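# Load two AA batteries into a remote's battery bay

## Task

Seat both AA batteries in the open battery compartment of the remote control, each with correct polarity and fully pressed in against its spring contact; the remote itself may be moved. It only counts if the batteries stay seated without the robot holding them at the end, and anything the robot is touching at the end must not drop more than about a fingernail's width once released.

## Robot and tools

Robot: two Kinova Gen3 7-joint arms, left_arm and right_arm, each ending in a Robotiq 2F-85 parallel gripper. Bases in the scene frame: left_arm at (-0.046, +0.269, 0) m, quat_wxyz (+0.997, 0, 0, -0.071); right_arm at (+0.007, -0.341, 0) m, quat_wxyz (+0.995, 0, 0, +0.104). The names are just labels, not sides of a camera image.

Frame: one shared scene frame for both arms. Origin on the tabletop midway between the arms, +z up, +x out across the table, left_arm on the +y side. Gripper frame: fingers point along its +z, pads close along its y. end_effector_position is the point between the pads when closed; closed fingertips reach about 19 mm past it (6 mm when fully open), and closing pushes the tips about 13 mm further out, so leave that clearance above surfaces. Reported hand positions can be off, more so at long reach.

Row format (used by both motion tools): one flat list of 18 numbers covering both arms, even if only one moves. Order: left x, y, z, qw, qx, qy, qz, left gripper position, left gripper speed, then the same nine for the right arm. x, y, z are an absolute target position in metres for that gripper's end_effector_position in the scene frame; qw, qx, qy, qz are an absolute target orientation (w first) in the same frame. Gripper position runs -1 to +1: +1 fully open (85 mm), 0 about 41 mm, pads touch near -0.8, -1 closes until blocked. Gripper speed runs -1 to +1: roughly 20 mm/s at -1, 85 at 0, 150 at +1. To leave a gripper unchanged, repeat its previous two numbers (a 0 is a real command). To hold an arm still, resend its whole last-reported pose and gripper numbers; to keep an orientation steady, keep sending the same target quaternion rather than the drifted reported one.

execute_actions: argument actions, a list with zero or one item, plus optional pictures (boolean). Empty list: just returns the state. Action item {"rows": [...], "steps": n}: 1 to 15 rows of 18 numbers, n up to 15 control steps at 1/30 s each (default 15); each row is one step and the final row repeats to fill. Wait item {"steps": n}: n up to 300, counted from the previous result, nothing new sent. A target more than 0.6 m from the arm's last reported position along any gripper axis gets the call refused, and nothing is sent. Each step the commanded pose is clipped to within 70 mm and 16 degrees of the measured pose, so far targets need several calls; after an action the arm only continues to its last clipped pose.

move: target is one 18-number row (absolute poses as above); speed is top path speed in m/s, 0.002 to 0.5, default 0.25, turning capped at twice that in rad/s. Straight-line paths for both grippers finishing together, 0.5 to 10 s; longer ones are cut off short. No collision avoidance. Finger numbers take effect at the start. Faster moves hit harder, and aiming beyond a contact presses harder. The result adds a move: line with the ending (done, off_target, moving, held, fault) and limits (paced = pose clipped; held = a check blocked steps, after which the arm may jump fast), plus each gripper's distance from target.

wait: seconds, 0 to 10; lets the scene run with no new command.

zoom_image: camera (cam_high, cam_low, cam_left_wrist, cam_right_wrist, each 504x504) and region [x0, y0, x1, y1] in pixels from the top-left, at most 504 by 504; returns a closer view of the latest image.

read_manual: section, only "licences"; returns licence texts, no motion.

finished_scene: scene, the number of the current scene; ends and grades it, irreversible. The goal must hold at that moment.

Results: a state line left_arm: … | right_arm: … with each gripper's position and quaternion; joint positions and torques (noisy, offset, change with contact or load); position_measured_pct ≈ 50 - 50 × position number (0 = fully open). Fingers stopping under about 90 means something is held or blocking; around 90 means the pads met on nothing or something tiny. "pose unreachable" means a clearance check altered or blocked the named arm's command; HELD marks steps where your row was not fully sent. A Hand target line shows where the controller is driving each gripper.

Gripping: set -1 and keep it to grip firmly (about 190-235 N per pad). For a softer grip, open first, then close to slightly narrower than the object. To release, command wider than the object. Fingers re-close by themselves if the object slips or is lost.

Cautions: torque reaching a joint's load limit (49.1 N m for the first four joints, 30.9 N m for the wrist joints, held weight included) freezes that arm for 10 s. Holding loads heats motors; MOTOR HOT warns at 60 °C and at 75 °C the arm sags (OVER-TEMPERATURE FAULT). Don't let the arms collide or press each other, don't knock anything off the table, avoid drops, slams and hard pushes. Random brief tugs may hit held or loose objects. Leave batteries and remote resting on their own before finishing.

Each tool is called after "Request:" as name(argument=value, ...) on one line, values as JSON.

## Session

Request:
execute_actions(actions=[])

Scene clock: 0.00 s of 5800.00 s.
left_arm: end_effector_position=(+0.4636, +0.5861, +0.1740) position_measured_pct=0.0 end_effector_quat_wxyz=(+0.295, +0.840, -0.235, +0.391) | right_arm: end_effector_position=(+0.4475, -0.2468, +0.1987) position_measured_pct=0.0 end_effector_quat_wxyz=(-0.001, -0.108, +0.994, -0.001)
Joint positions: left_arm=[-1.132  1.04  -0.084  1.072  0.976  1.605  2.844] | right_arm=[-0.057  0.436 -0.002  1.656  0.002  1.052  1.518]
Joint velocities: left_arm=[-0.001 -0.001 -0.     0.    -0.    -0.     0.001] | right_arm=[-0.001 -0.    -0.    -0.     0.    -0.     0.   ]
Joint torques (N m, as the joint torque sensors report them, + toward a larger angle): no reading
Hand target (left_arm): +0.464, +0.586, +0.174; +0.295, +0.840, -0.235, +0.391
Hand target (right_arm): +0.448, -0.247, +0.199; -0.001, -0.108, +0.994, -0.001

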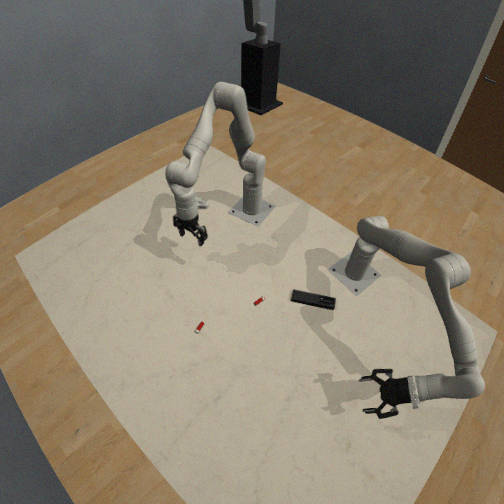

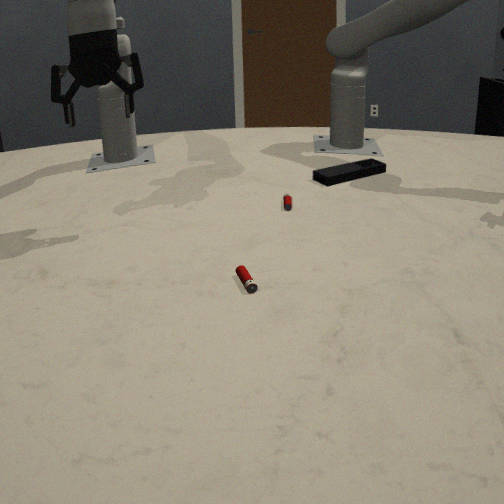

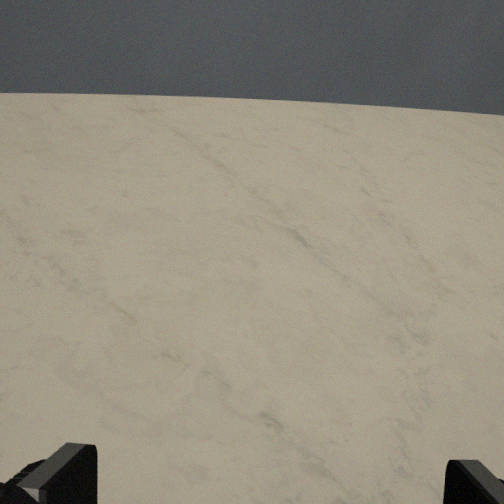

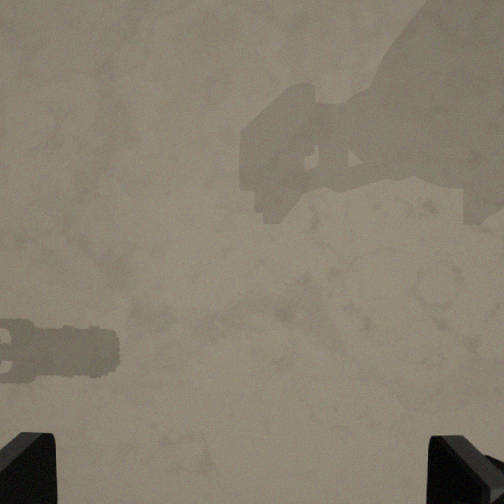

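Request:
move(target=[0.28,0.28,0.38,0,0,1,0,1,0,0.55,-0.1,0.35,0,0.7071,0.7071,0,1,0])

Scene clock: 17.03 s of 5800.00 s.
left_arm: end_effector_position=(+0.2819, +0.2809, +0.3813) position_measured_pct=0.0 end_effector_quat_wxyz=(-0.000, -0.000, +1.000, +0.000) | right_arm: end_effector_position=(+0.5494, -0.0998, +0.3499) position_measured_pct=0.0 end_effector_quat_wxyz=(+0.000, +0.708, +0.707, +0.000)
Joint positions: left_arm=[-0.532  0.025  0.29   1.588 -0.008  1.53   1.471] | right_arm=[-0.364  0.763  0.377  0.614 -0.264  1.792 -0.354]
Joint velocities: left_arm=[ 0.001 -0.006  0.003  0.002 -0.001  0.001 -0.   ] | right_arm=[ 0.003  0.012 -0.    -0.012 -0.001  0.008 -0.004]
Joint torques (N m, as the joint torque sensors report them, + toward a larger angle): left_arm=[ 0.06 -8.2   0.13 -8.24  0.21 -0.08  0.29] | right_arm=[ -0.1  -21.49   1.27  -8.96   0.09  -0.05   0.01]
Hand target (left_arm): +0.282, +0.281, +0.381; -0.000, +0.000, +1.000, +0.000
Hand target (right_arm): +0.550, -0.100, +0.350; +0.000, +0.708, +0.707, -0.000
Off the commanded pose (left_arm): 0.002 m, 0 deg.
Off the commanded pose (right_arm): 0.001 m, 0 deg.
After step 90, 8.27 s passed at rest.
move: done

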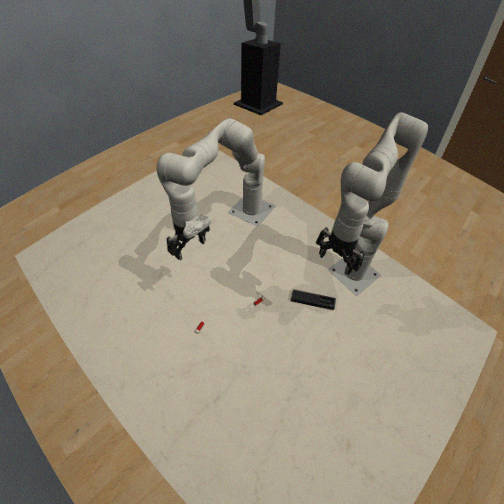

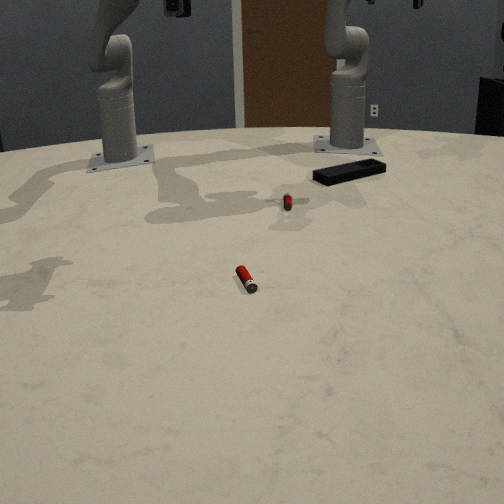

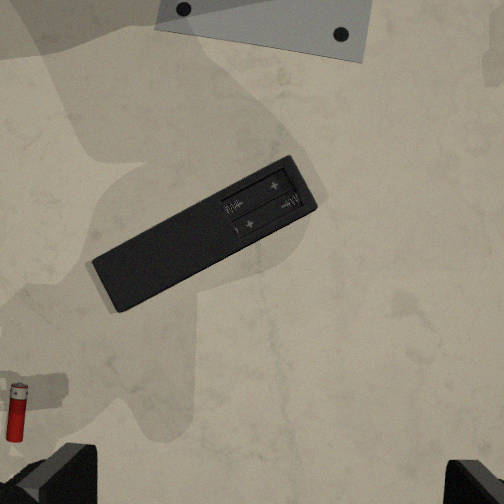

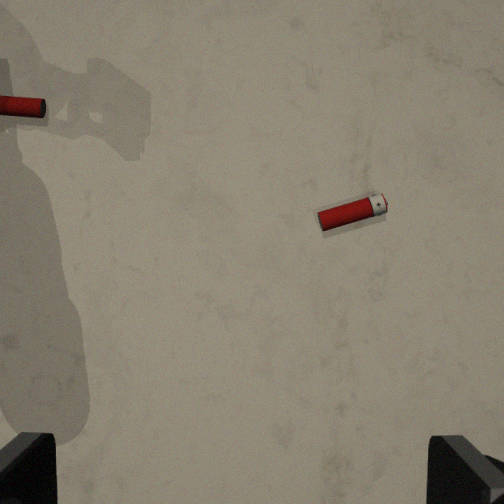

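Request:
move(target=[0.353,0.089,0.06,0,0,1,0,1,0,0.5,-0.2,0.25,0,0.855,-0.518,0,1,0])

Scene clock: 38.03 s of 5800.00 s.
left_arm: end_effector_position=(+0.3530, +0.0889, +0.0598) position_measured_pct=0.0 end_effector_quat_wxyz=(+0.001, +0.001, +1.000, +0.000) | right_arm: end_effector_position=(+0.5000, -0.2004, +0.2501) position_measured_pct=0.0 end_effector_quat_wxyz=(+0.001, +0.856, -0.518, +0.000)
Joint positions: left_arm=[ 0.017  0.657  0.308  1.877 -0.311  0.654  2.225] | right_arm=[-0.637  0.691  0.99   1.351 -0.57   1.397 -2.528]
Joint velocities: left_arm=[ 0.005  0.005 -0.    -0.002 -0.001 -0.002  0.002] | right_arm=[-0.002  0.002 -0.     0.001  0.    -0.001 -0.003]
Joint torques (N m, as the joint torque sensors report them, + toward a larger angle): left_arm=[  0.34 -16.13   1.86  -5.14   0.66   0.4    0.09] | right_arm=[ -0.29 -16.85   4.34  -7.73   0.16   0.04  -0.25]
Hand target (left_arm): +0.353, +0.089, +0.060; +0.000, +0.001, +1.000, +0.000
Hand target (right_arm): +0.500, -0.200, +0.250; +0.001, +0.856, -0.518, +0.000
Off the commanded pose (left_arm): 0.000 m, 0 deg.
Off the commanded pose (right_arm): 0.000 m, 0 deg.
After step 90, 12.27 s passed at rest.
move: done

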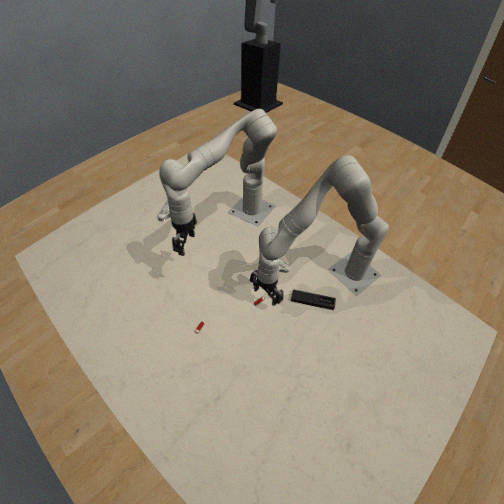

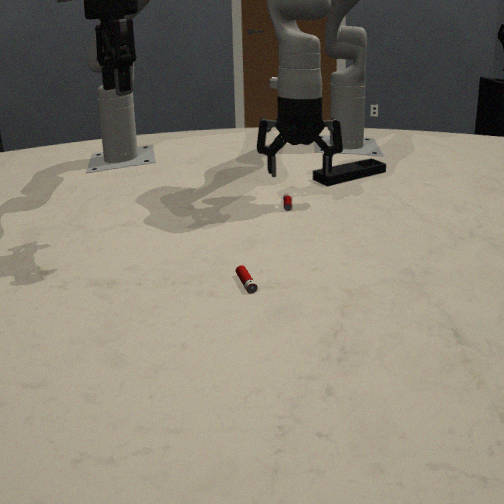

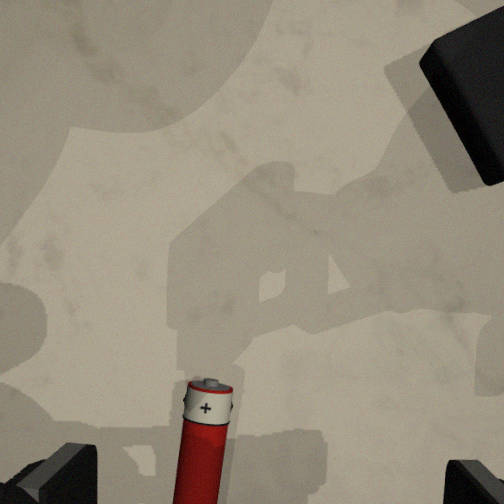

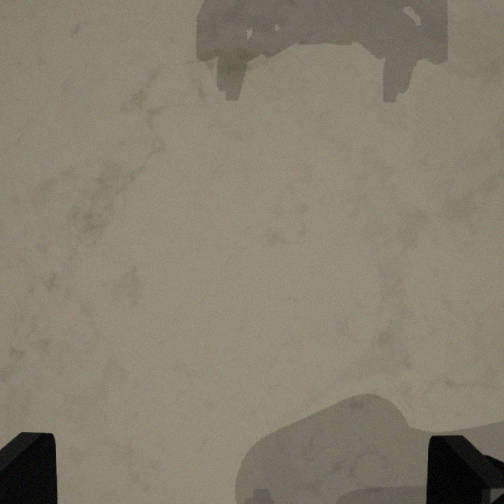

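Request:
move(target=[0.353,0.068,0.045,0,0.070,0.998,0,1,0,0.5,-0.2,0.25,0,0.855,-0.518,0,1,0], speed=0.1)

Request:
move(target=[0.353,0.068,0.022,0,0.070,0.998,0,1,0,0.5,-0.2,0.25,0,0.855,-0.518,0,1,0], speed=0.08)

Scene clock: 48.07 s of 5800.00 s.
left_arm: end_effector_position=(+0.3531, +0.0681, +0.0452) position_measured_pct=0.0 end_effector_quat_wxyz=(+0.000, +0.070, +0.998, -0.000) | right_arm: end_effector_position=(+0.5000, -0.2000, +0.2500) position_measured_pct=0.0 end_effector_quat_wxyz=(+0.000, +0.855, -0.518, +0.000)
Joint positions: left_arm=[ 0.049  0.704  0.329  1.854 -0.357  0.641  2.168] | right_arm=[-0.638  0.69   0.99   1.352 -0.571  1.396 -2.529]
Joint velocities: left_arm=[ 0.003  0.005  0.001 -0.002 -0.001  0.001 -0.001] | right_arm=[ 0.    -0.002 -0.     0.    -0.     0.001 -0.   ]
Joint torques (N m, as the joint torque sensors report them, + toward a larger angle): left_arm=[ -0.33 -16.54   2.17  -4.75   0.65   0.15   0.36] | right_arm=[ -0.14 -16.67   4.61  -8.15   0.21  -0.2    0.  ]
Hand target (left_arm): +0.353, +0.068, +0.045; +0.000, +0.070, +0.998, +0.000
Hand target (right_arm): +0.500, -0.200, +0.250; +0.000, +0.855, -0.518, +0.000
Off the commanded pose (left_arm): 0.000 m, 0 deg.
Off the commanded pose (right_arm): 0.000 m, 0 deg.
After step 90, 6.07 s passed at rest.
move: done

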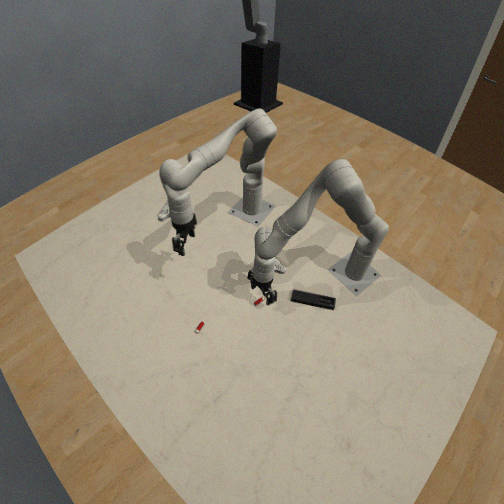

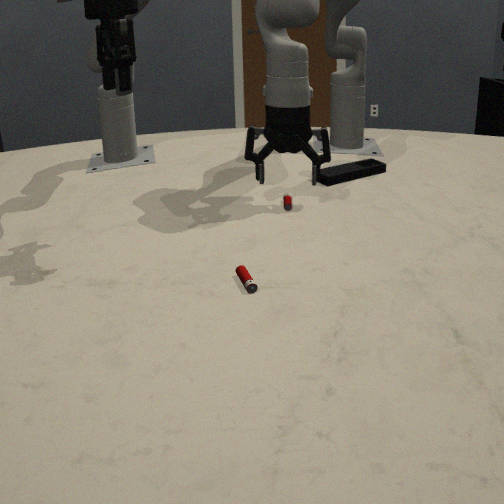

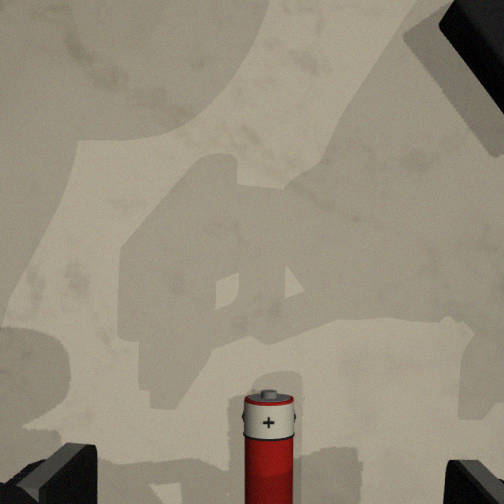

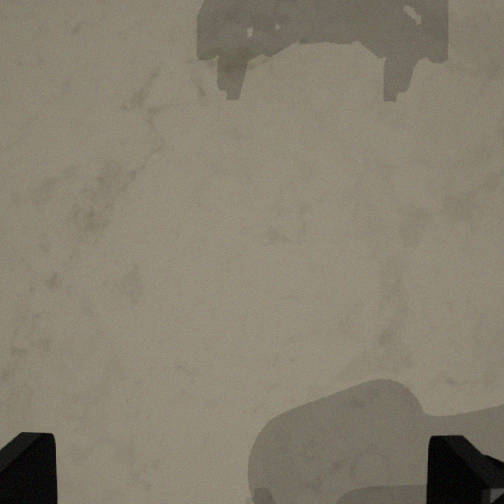

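Scene clock: 48.83 s of 5800.00 s.
left_arm: end_effector_position=(+0.3530, +0.0681, +0.0222) position_measured_pct=0.0 end_effector_quat_wxyz=(+0.000, +0.070, +0.998, -0.000) | right_arm: end_effector_position=(+0.5000, -0.2000, +0.2500) position_measured_pct=0.0 end_effector_quat_wxyz=(+0.000, +0.855, -0.518, +0.000)
Joint positions: left_arm=[ 0.066  0.749  0.304  1.864 -0.378  0.585  2.185] | right_arm=[-0.638  0.69   0.99   1.352 -0.571  1.396 -2.529]
Joint velocities: left_arm=[ 0.002  0.003 -0.001 -0.    -0.    -0.002  0.001] | right_arm=[ 0.001 -0.001  0.    -0.    -0.    -0.001 -0.   ]
Joint torques (N m, as the joint torque sensors report them, + toward a larger angle): left_arm=[  0.7  -16.61   1.77  -4.41   0.38   0.08   0.11] | right_arm=[ -0.1  -16.68   4.34  -8.19   0.17   0.04  -0.14]
Hand target (left_arm): +0.353, +0.068, +0.022; -0.000, +0.070, +0.998, -0.000
Hand target (right_arm): +0.500, -0.200, +0.250; -0.000, +0.855, -0.518, +0.000
Off the commanded pose (left_arm): 0.000 m, 0 deg.
Off the commanded pose (right_arm): 0.000 m, 0 deg.
move: done

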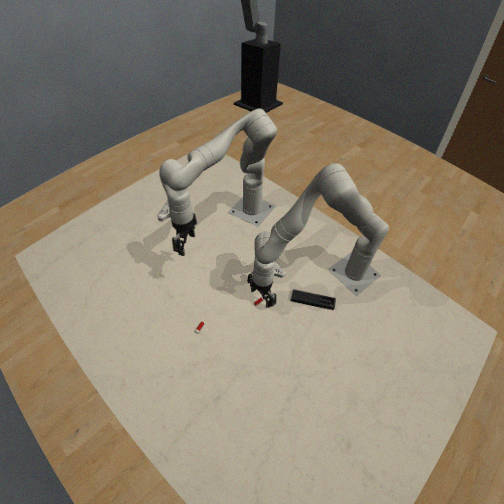

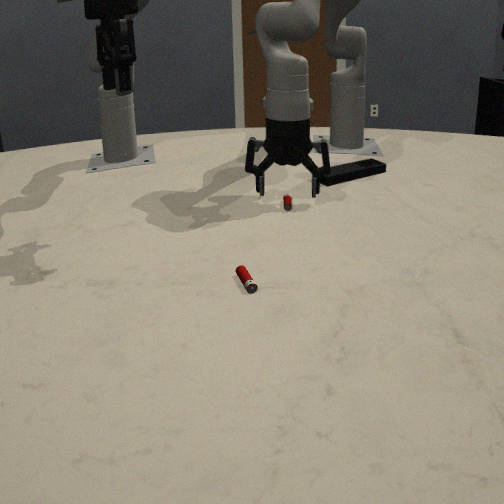

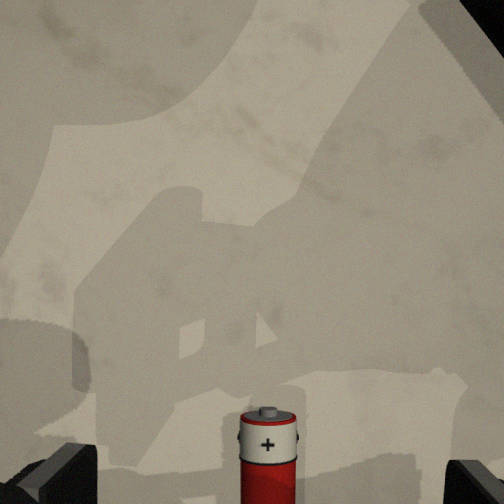

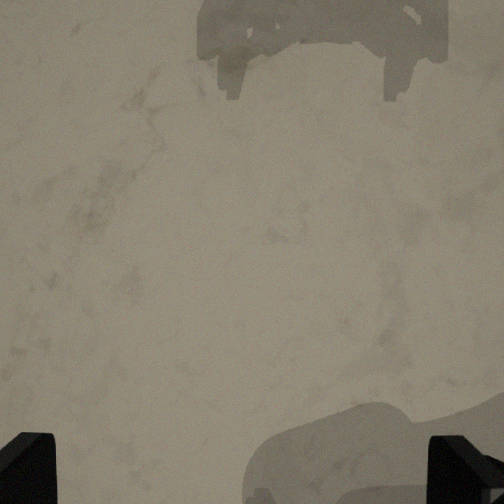

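Request:
move(target=[0.353,0.068,0.022,0,0.070,0.998,0,-1,0,0.5,-0.2,0.25,0,0.855,-0.518,0,1,0])

Request:
move(target=[0.33,0.3,0.25,0,0.070,0.998,0,-1,0,0.45,-0.15,0.2,0,0.855,-0.518,0,1,0])

Request:
move(target=[0.25,0.6,0.25,0,0.489,0.872,0,-1,0,0.30,0.08,0.14,0,0.855,-0.518,0,1,0])

Request:
move(target=[0.25,0.6,0.25,0,0.489,0.872,0,-1,0,0.236,0.197,0.11,0,0.855,-0.518,0,1,0], speed=0.15)

Scene clock: 59.40 s of 5800.00 s.
left_arm: end_effector_position=(+0.3532, +0.0679, +0.0224) position_measured_pct=81.0 end_effector_quat_wxyz=(+0.000, +0.070, +0.998, -0.000) | right_arm: end_effector_position=(+0.5000, -0.2000, +0.2500) position_measured_pct=0.0 end_effector_quat_wxyz=(+0.000, +0.855, -0.518, +0.000)
Joint positions: left_arm=[ 0.067  0.749  0.304  1.864 -0.379  0.585  2.185] | right_arm=[-0.638  0.69   0.99   1.352 -0.571  1.396 -2.529]
Joint velocities: left_arm=[-0.001 -0.001  0.001 -0.     0.002 -0.001 -0.001] | right_arm=[-0.001 -0.001  0.     0.     0.001  0.001  0.   ]
Joint torques (N m, as the joint torque sensors report them, + toward a larger angle): left_arm=[  0.27 -16.3    1.99  -4.35   0.67   0.09   0.02] | right_arm=[ -0.21 -16.73   4.68  -7.89   0.39   0.04  -0.2 ]
Hand target (left_arm): +0.353, +0.068, +0.022; -0.000, +0.070, +0.998, -0.000
Hand target (right_arm): +0.500, -0.200, +0.250; +0.000, +0.855, -0.518, +0.000
Off the commanded pose (left_arm): 0.000 m, 0 deg.
Off the commanded pose (right_arm): 0.000 m, 0 deg.
After step 90, 6.33 s passed at rest.
move: done

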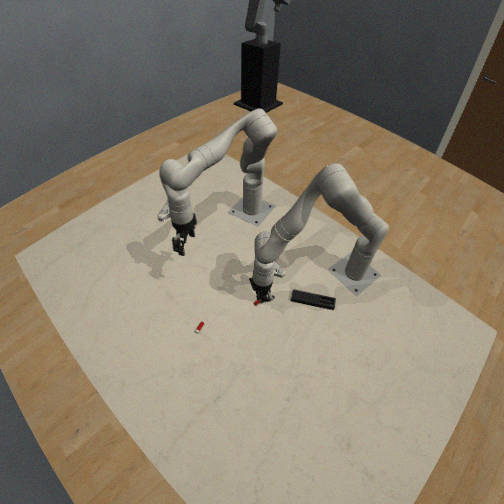

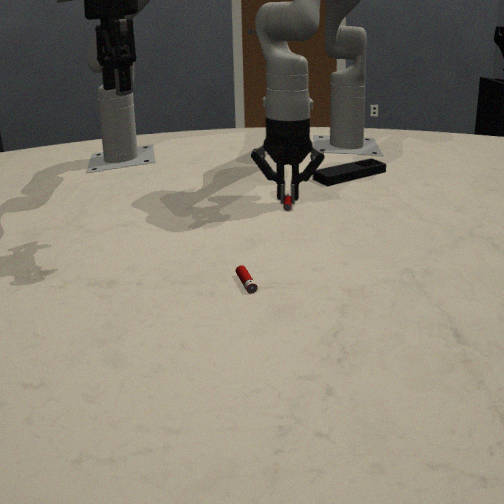

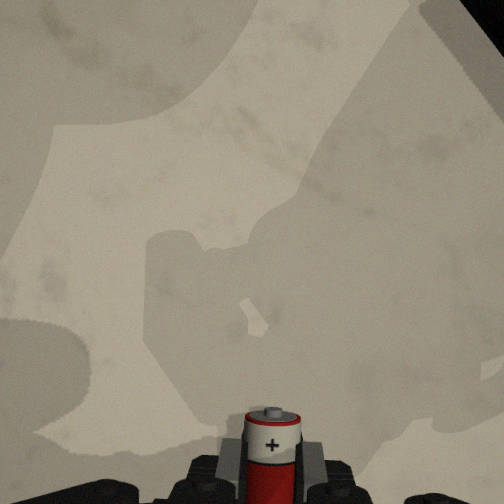

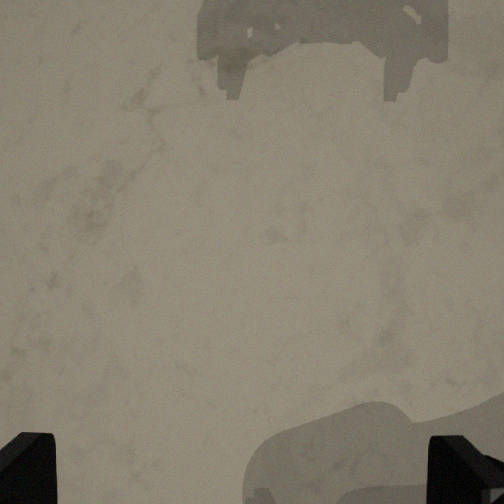

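Scene clock: 61.27 s of 5800.00 s.
left_arm: end_effector_position=(+0.3298, +0.2999, +0.2502) position_measured_pct=81.0 end_effector_quat_wxyz=(-0.000, +0.070, +0.998, -0.000) | right_arm: end_effector_position=(+0.4498, -0.1502, +0.2001) position_measured_pct=0.0 end_effector_quat_wxyz=(-0.000, +0.855, -0.518, +0.000)
Joint positions: left_arm=[-0.605  0.229  0.39   1.801 -0.095  1.131  1.39 ] | right_arm=[-0.824  0.682  0.993  1.565 -0.596  1.224 -2.594]
Joint velocities: left_arm=[-0.003 -0.002 -0.003 -0.001  0.002  0.002 -0.004] | right_arm=[-0.001  0.     0.001  0.    -0.    -0.    -0.001]
Joint torques (N m, as the joint torque sensors report them, + toward a larger angle): left_arm=[ -0.08 -10.91   1.18  -7.92   0.3    0.04  -0.03] | right_arm=[ -0.09 -15.55   4.75  -7.45   0.37   0.    -0.15]
Hand target (left_arm): +0.330, +0.300, +0.250; -0.000, +0.069, +0.998, -0.000
Hand target (right_arm): +0.450, -0.150, +0.200; -0.000, +0.855, -0.518, +0.000
Off the commanded pose (left_arm): 0.000 m, 0 deg.
Off the commanded pose (right_arm): 0.000 m, 0 deg.
move: done

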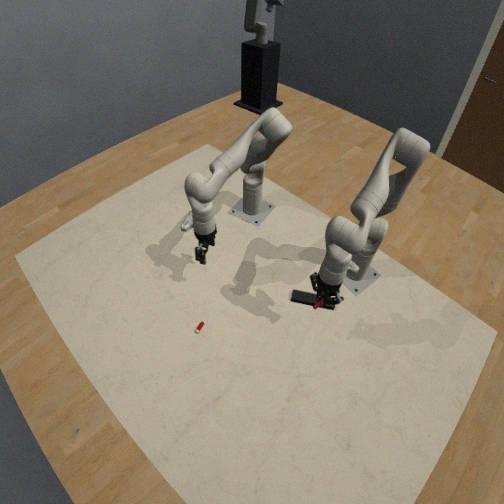

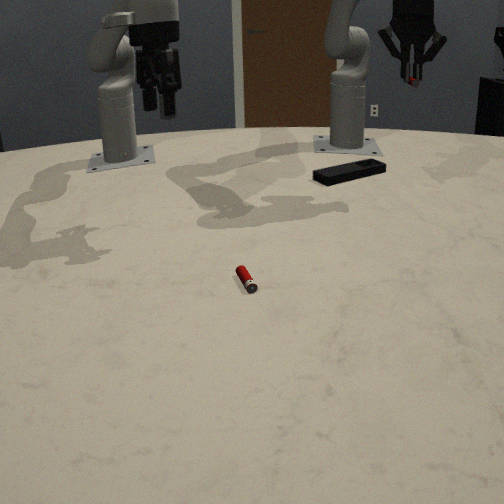

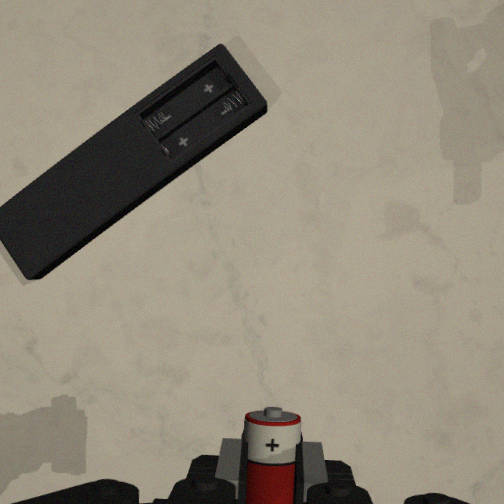

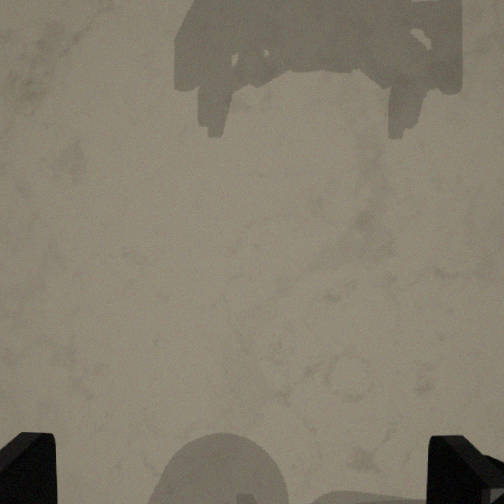

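Scene clock: 63.50 s of 5800.00 s.
left_arm: end_effector_position=(+0.2489, +0.5994, +0.2499) position_measured_pct=81.0 end_effector_quat_wxyz=(+0.000, +0.489, +0.872, -0.001) | right_arm: end_effector_position=(+0.2992, +0.0797, +0.1399) position_measured_pct=0.0 end_effector_quat_wxyz=(-0.001, +0.855, -0.518, +0.000)
Joint positions: left_arm=[-1.26   0.376  0.312  1.594 -0.121  1.192 -0.233] | right_arm=[-1.324  0.824  0.954  1.541 -0.714  1.153 -3.092]
Joint velocities: left_arm=[-0.005  0.006 -0.003 -0.003  0.003 -0.    -0.005] | right_arm=[-0.003  0.004 -0.001 -0.001  0.001 -0.    -0.002]
Joint torques (N m, as the joint torque sensors report them, + toward a larger angle): left_arm=[ -0.12 -14.41   1.39  -7.81   0.77   0.12   0.11] | right_arm=[  0.6  -17.22   5.28  -6.59   0.2    0.16  -0.16]
Hand target (left_arm): +0.249, +0.600, +0.250; +0.000, +0.489, +0.872, -0.001
Hand target (right_arm): +0.299, +0.080, +0.140; -0.000, +0.855, -0.518, +0.000
Off the commanded pose (left_arm): 0.001 m, 0 deg.
Off the commanded pose (right_arm): 0.001 m, 0 deg.
move: done

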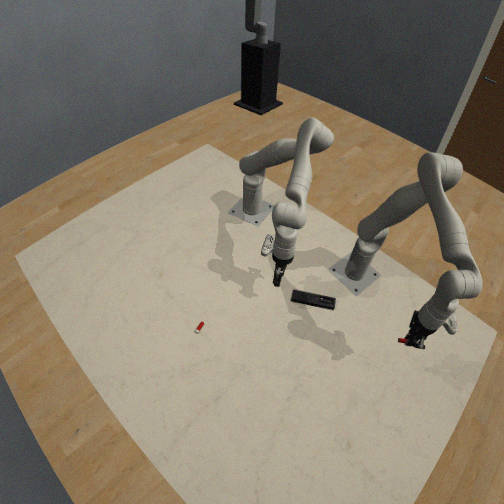

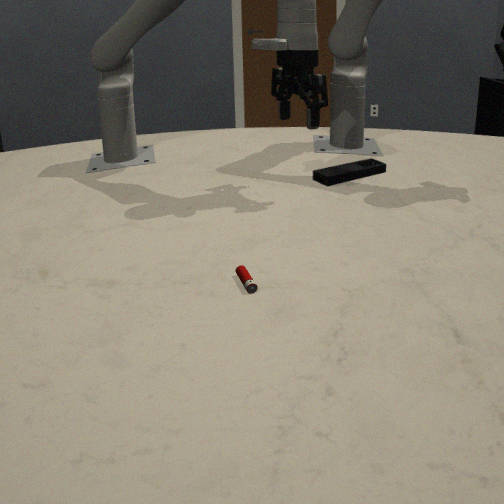

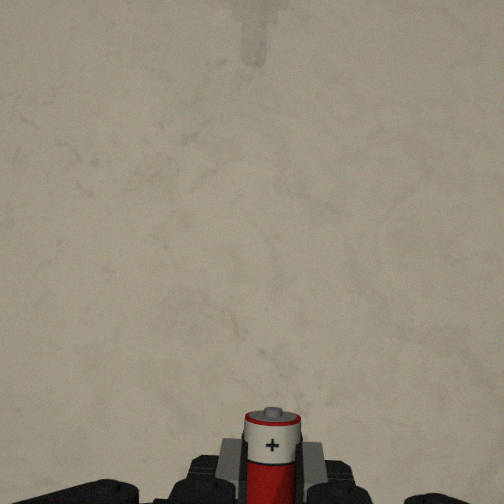

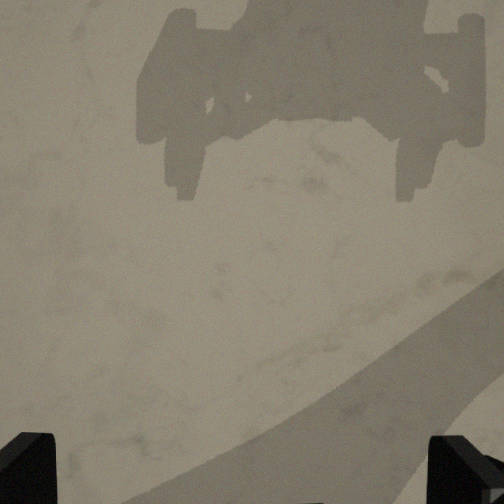

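Scene clock: 64.83 s of 5800.00 s.
left_arm: end_effector_position=(+0.2500, +0.6000, +0.2500) position_measured_pct=81.0 end_effector_quat_wxyz=(-0.000, +0.489, +0.872, +0.000) | right_arm: end_effector_position=(+0.2355, +0.1968, +0.1101) position_measured_pct=0.0 end_effector_quat_wxyz=(-0.000, +0.855, -0.518, -0.000)
Joint positions: left_arm=[-1.258  0.377  0.312  1.591 -0.122  1.192 -0.231] | right_arm=[-1.415  0.989  0.909  1.27  -0.773  1.236 -3.361]
Joint velocities: left_arm=[-0.001  0.001  0.    -0.002 -0.002  0.001  0.   ] | right_arm=[ 0.002  0.006 -0.001 -0.005  0.001  0.003 -0.003]
Joint torques (N m, as the joint torque sensors report them, + toward a larger angle): left_arm=[  0.31 -14.51   1.33  -7.76   0.59   0.08   0.01] | right_arm=[ -0.14 -21.14   5.34  -6.62   0.1   -0.07  -0.36]
Hand target (left_arm): +0.250, +0.600, +0.250; -0.000, +0.489, +0.872, +0.000
Hand target (right_arm): +0.236, +0.197, +0.110; -0.000, +0.855, -0.518, -0.000
Off the commanded pose (left_arm): 0.000 m, 0 deg.
Off the commanded pose (right_arm): 0.001 m, 0 deg.
move: done

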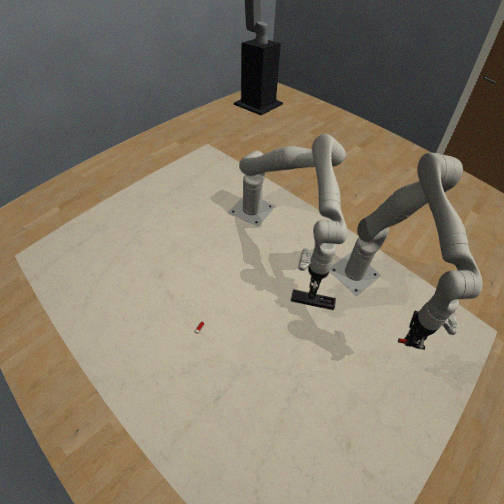

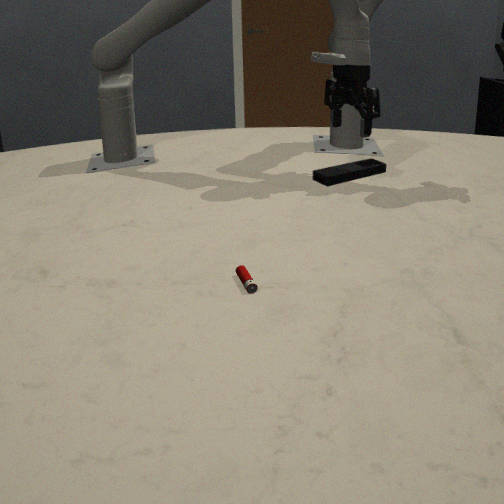

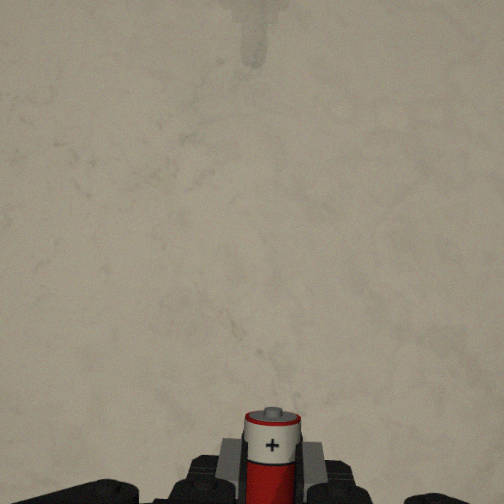

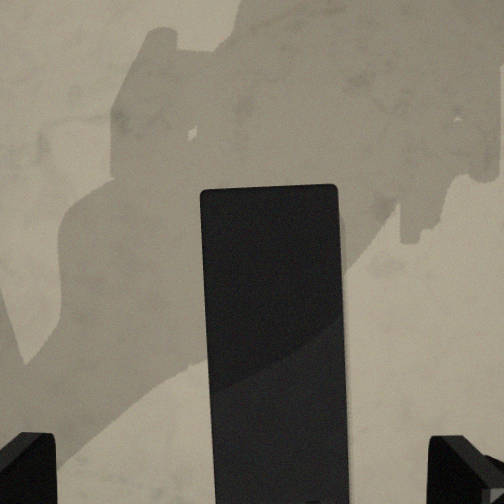

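Request:
move(target=[0.25,0.6,0.25,0,0.489,0.872,0,-1,0,0.246,0.151,0.07,-0.127,0.842,-0.472,-0.226,1,0], speed=0.12)

Request:
move(target=[0.25,0.6,0.25,0,0.489,0.872,0,-1,0,0.246,0.151,0.028,-0.127,0.842,-0.472,-0.226,1,0], speed=0.06)

Scene clock: 77.17 s of 5800.00 s.
left_arm: end_effector_position=(+0.2500, +0.6000, +0.2500) position_measured_pct=81.0 end_effector_quat_wxyz=(+0.000, +0.489, +0.872, +0.000) | right_arm: end_effector_position=(+0.2452, +0.1512, +0.0700) position_measured_pct=0.0 end_effector_quat_wxyz=(-0.127, +0.843, -0.472, -0.226)
Joint positions: left_arm=[-1.258  0.377  0.312  1.591 -0.122  1.193 -0.231] | right_arm=[-1.029  0.836  0.55   1.745 -1.263  0.954 -2.518]
Joint velocities: left_arm=[ 0.001 -0.    -0.    -0.001 -0.002  0.    -0.001] | right_arm=[ 0.011  0.     0.002  0.003 -0.007  0.002  0.008]
Joint torques (N m, as the joint torque sensors report them, + toward a larger angle): left_arm=[  0.27 -13.98   1.06  -8.21   0.48  -0.06   0.09] | right_arm=[ -0.25 -18.72   2.59  -5.72  -0.6    0.88  -0.1 ]
Hand target (left_arm): +0.250, +0.600, +0.250; +0.000, +0.489, +0.872, +0.000
Hand target (right_arm): +0.246, +0.151, +0.070; -0.127, +0.842, -0.472, -0.226
Off the commanded pose (left_arm): 0.000 m, 0 deg.
Off the commanded pose (right_arm): 0.001 m, 0 deg.
After step 90, 6.77 s passed at rest.
move: done

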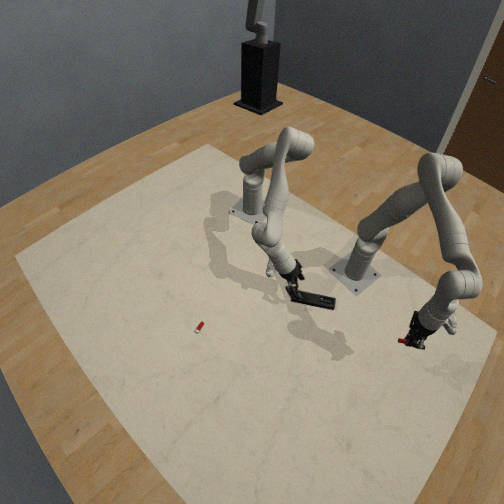

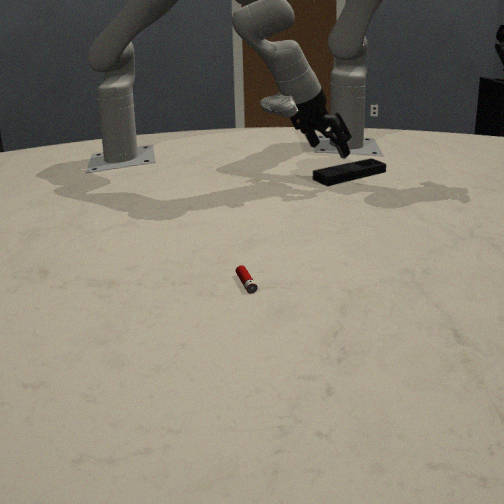

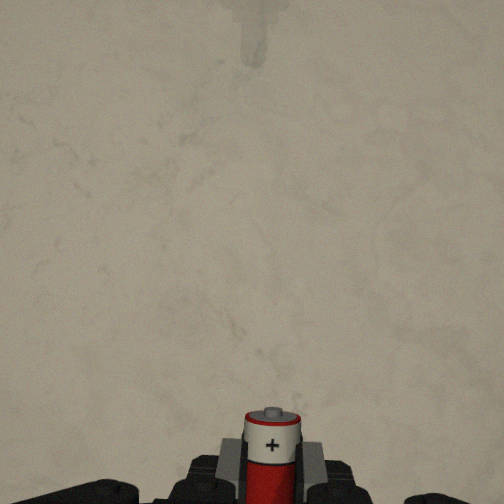

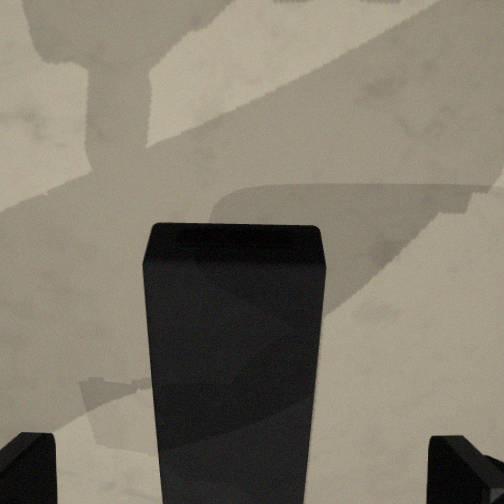

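Scene clock: 78.20 s of 5800.00 s.
left_arm: end_effector_position=(+0.2500, +0.6000, +0.2500) position_measured_pct=81.0 end_effector_quat_wxyz=(+0.000, +0.489, +0.872, +0.000) | right_arm: end_effector_position=(+0.2458, +0.1511, +0.0282) position_measured_pct=0.0 end_effector_quat_wxyz=(-0.127, +0.842, -0.472, -0.226)
Joint positions: left_arm=[-1.258  0.377  0.312  1.591 -0.122  1.193 -0.231] | right_arm=[-1.001  0.914  0.505  1.753 -1.345  0.908 -2.422]
Joint velocities: left_arm=[ 0.001  0.001 -0.     0.001 -0.     0.     0.   ] | right_arm=[ 0.001  0.004 -0.001  0.    -0.002 -0.     0.002]
Joint torques (N m, as the joint torque sensors report them, + toward a larger angle): left_arm=[  0.26 -14.36   1.06  -8.2    0.43   0.02   0.23] | right_arm=[ -0.13 -19.51   2.69  -5.23  -0.53   1.09  -0.18]
Hand target (left_arm): +0.250, +0.600, +0.250; +0.000, +0.489, +0.872, -0.000
Hand target (right_arm): +0.246, +0.151, +0.028; -0.127, +0.842, -0.472, -0.226
Off the commanded pose (left_arm): 0.000 m, 0 deg.
Off the commanded pose (right_arm): 0.000 m, 0 deg.
move: done

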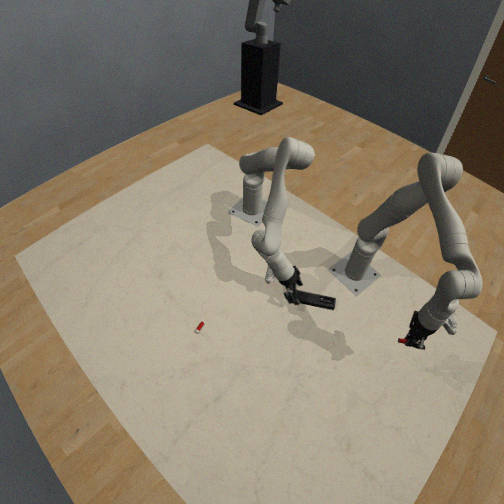

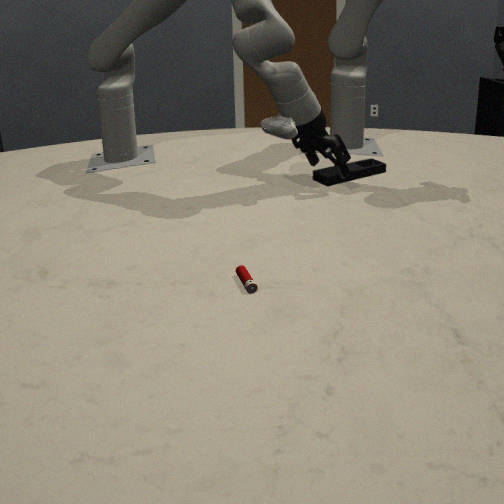

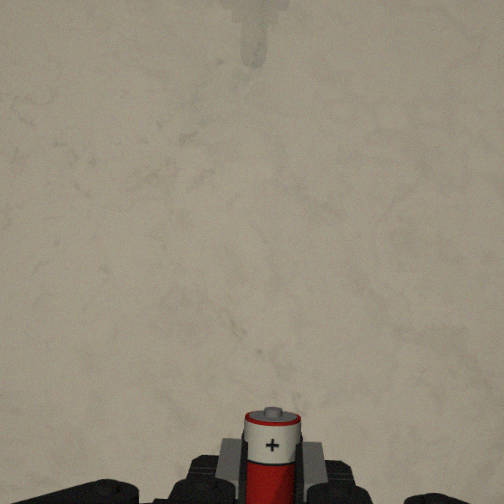

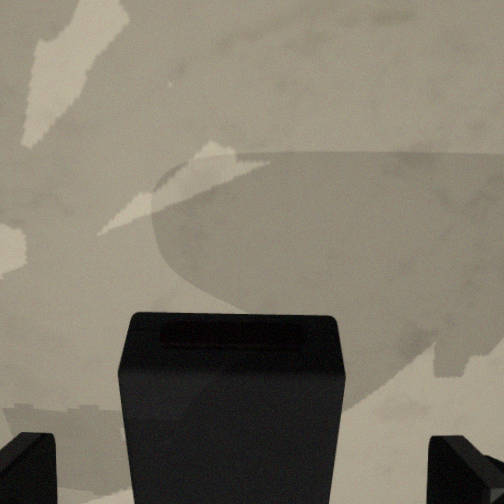

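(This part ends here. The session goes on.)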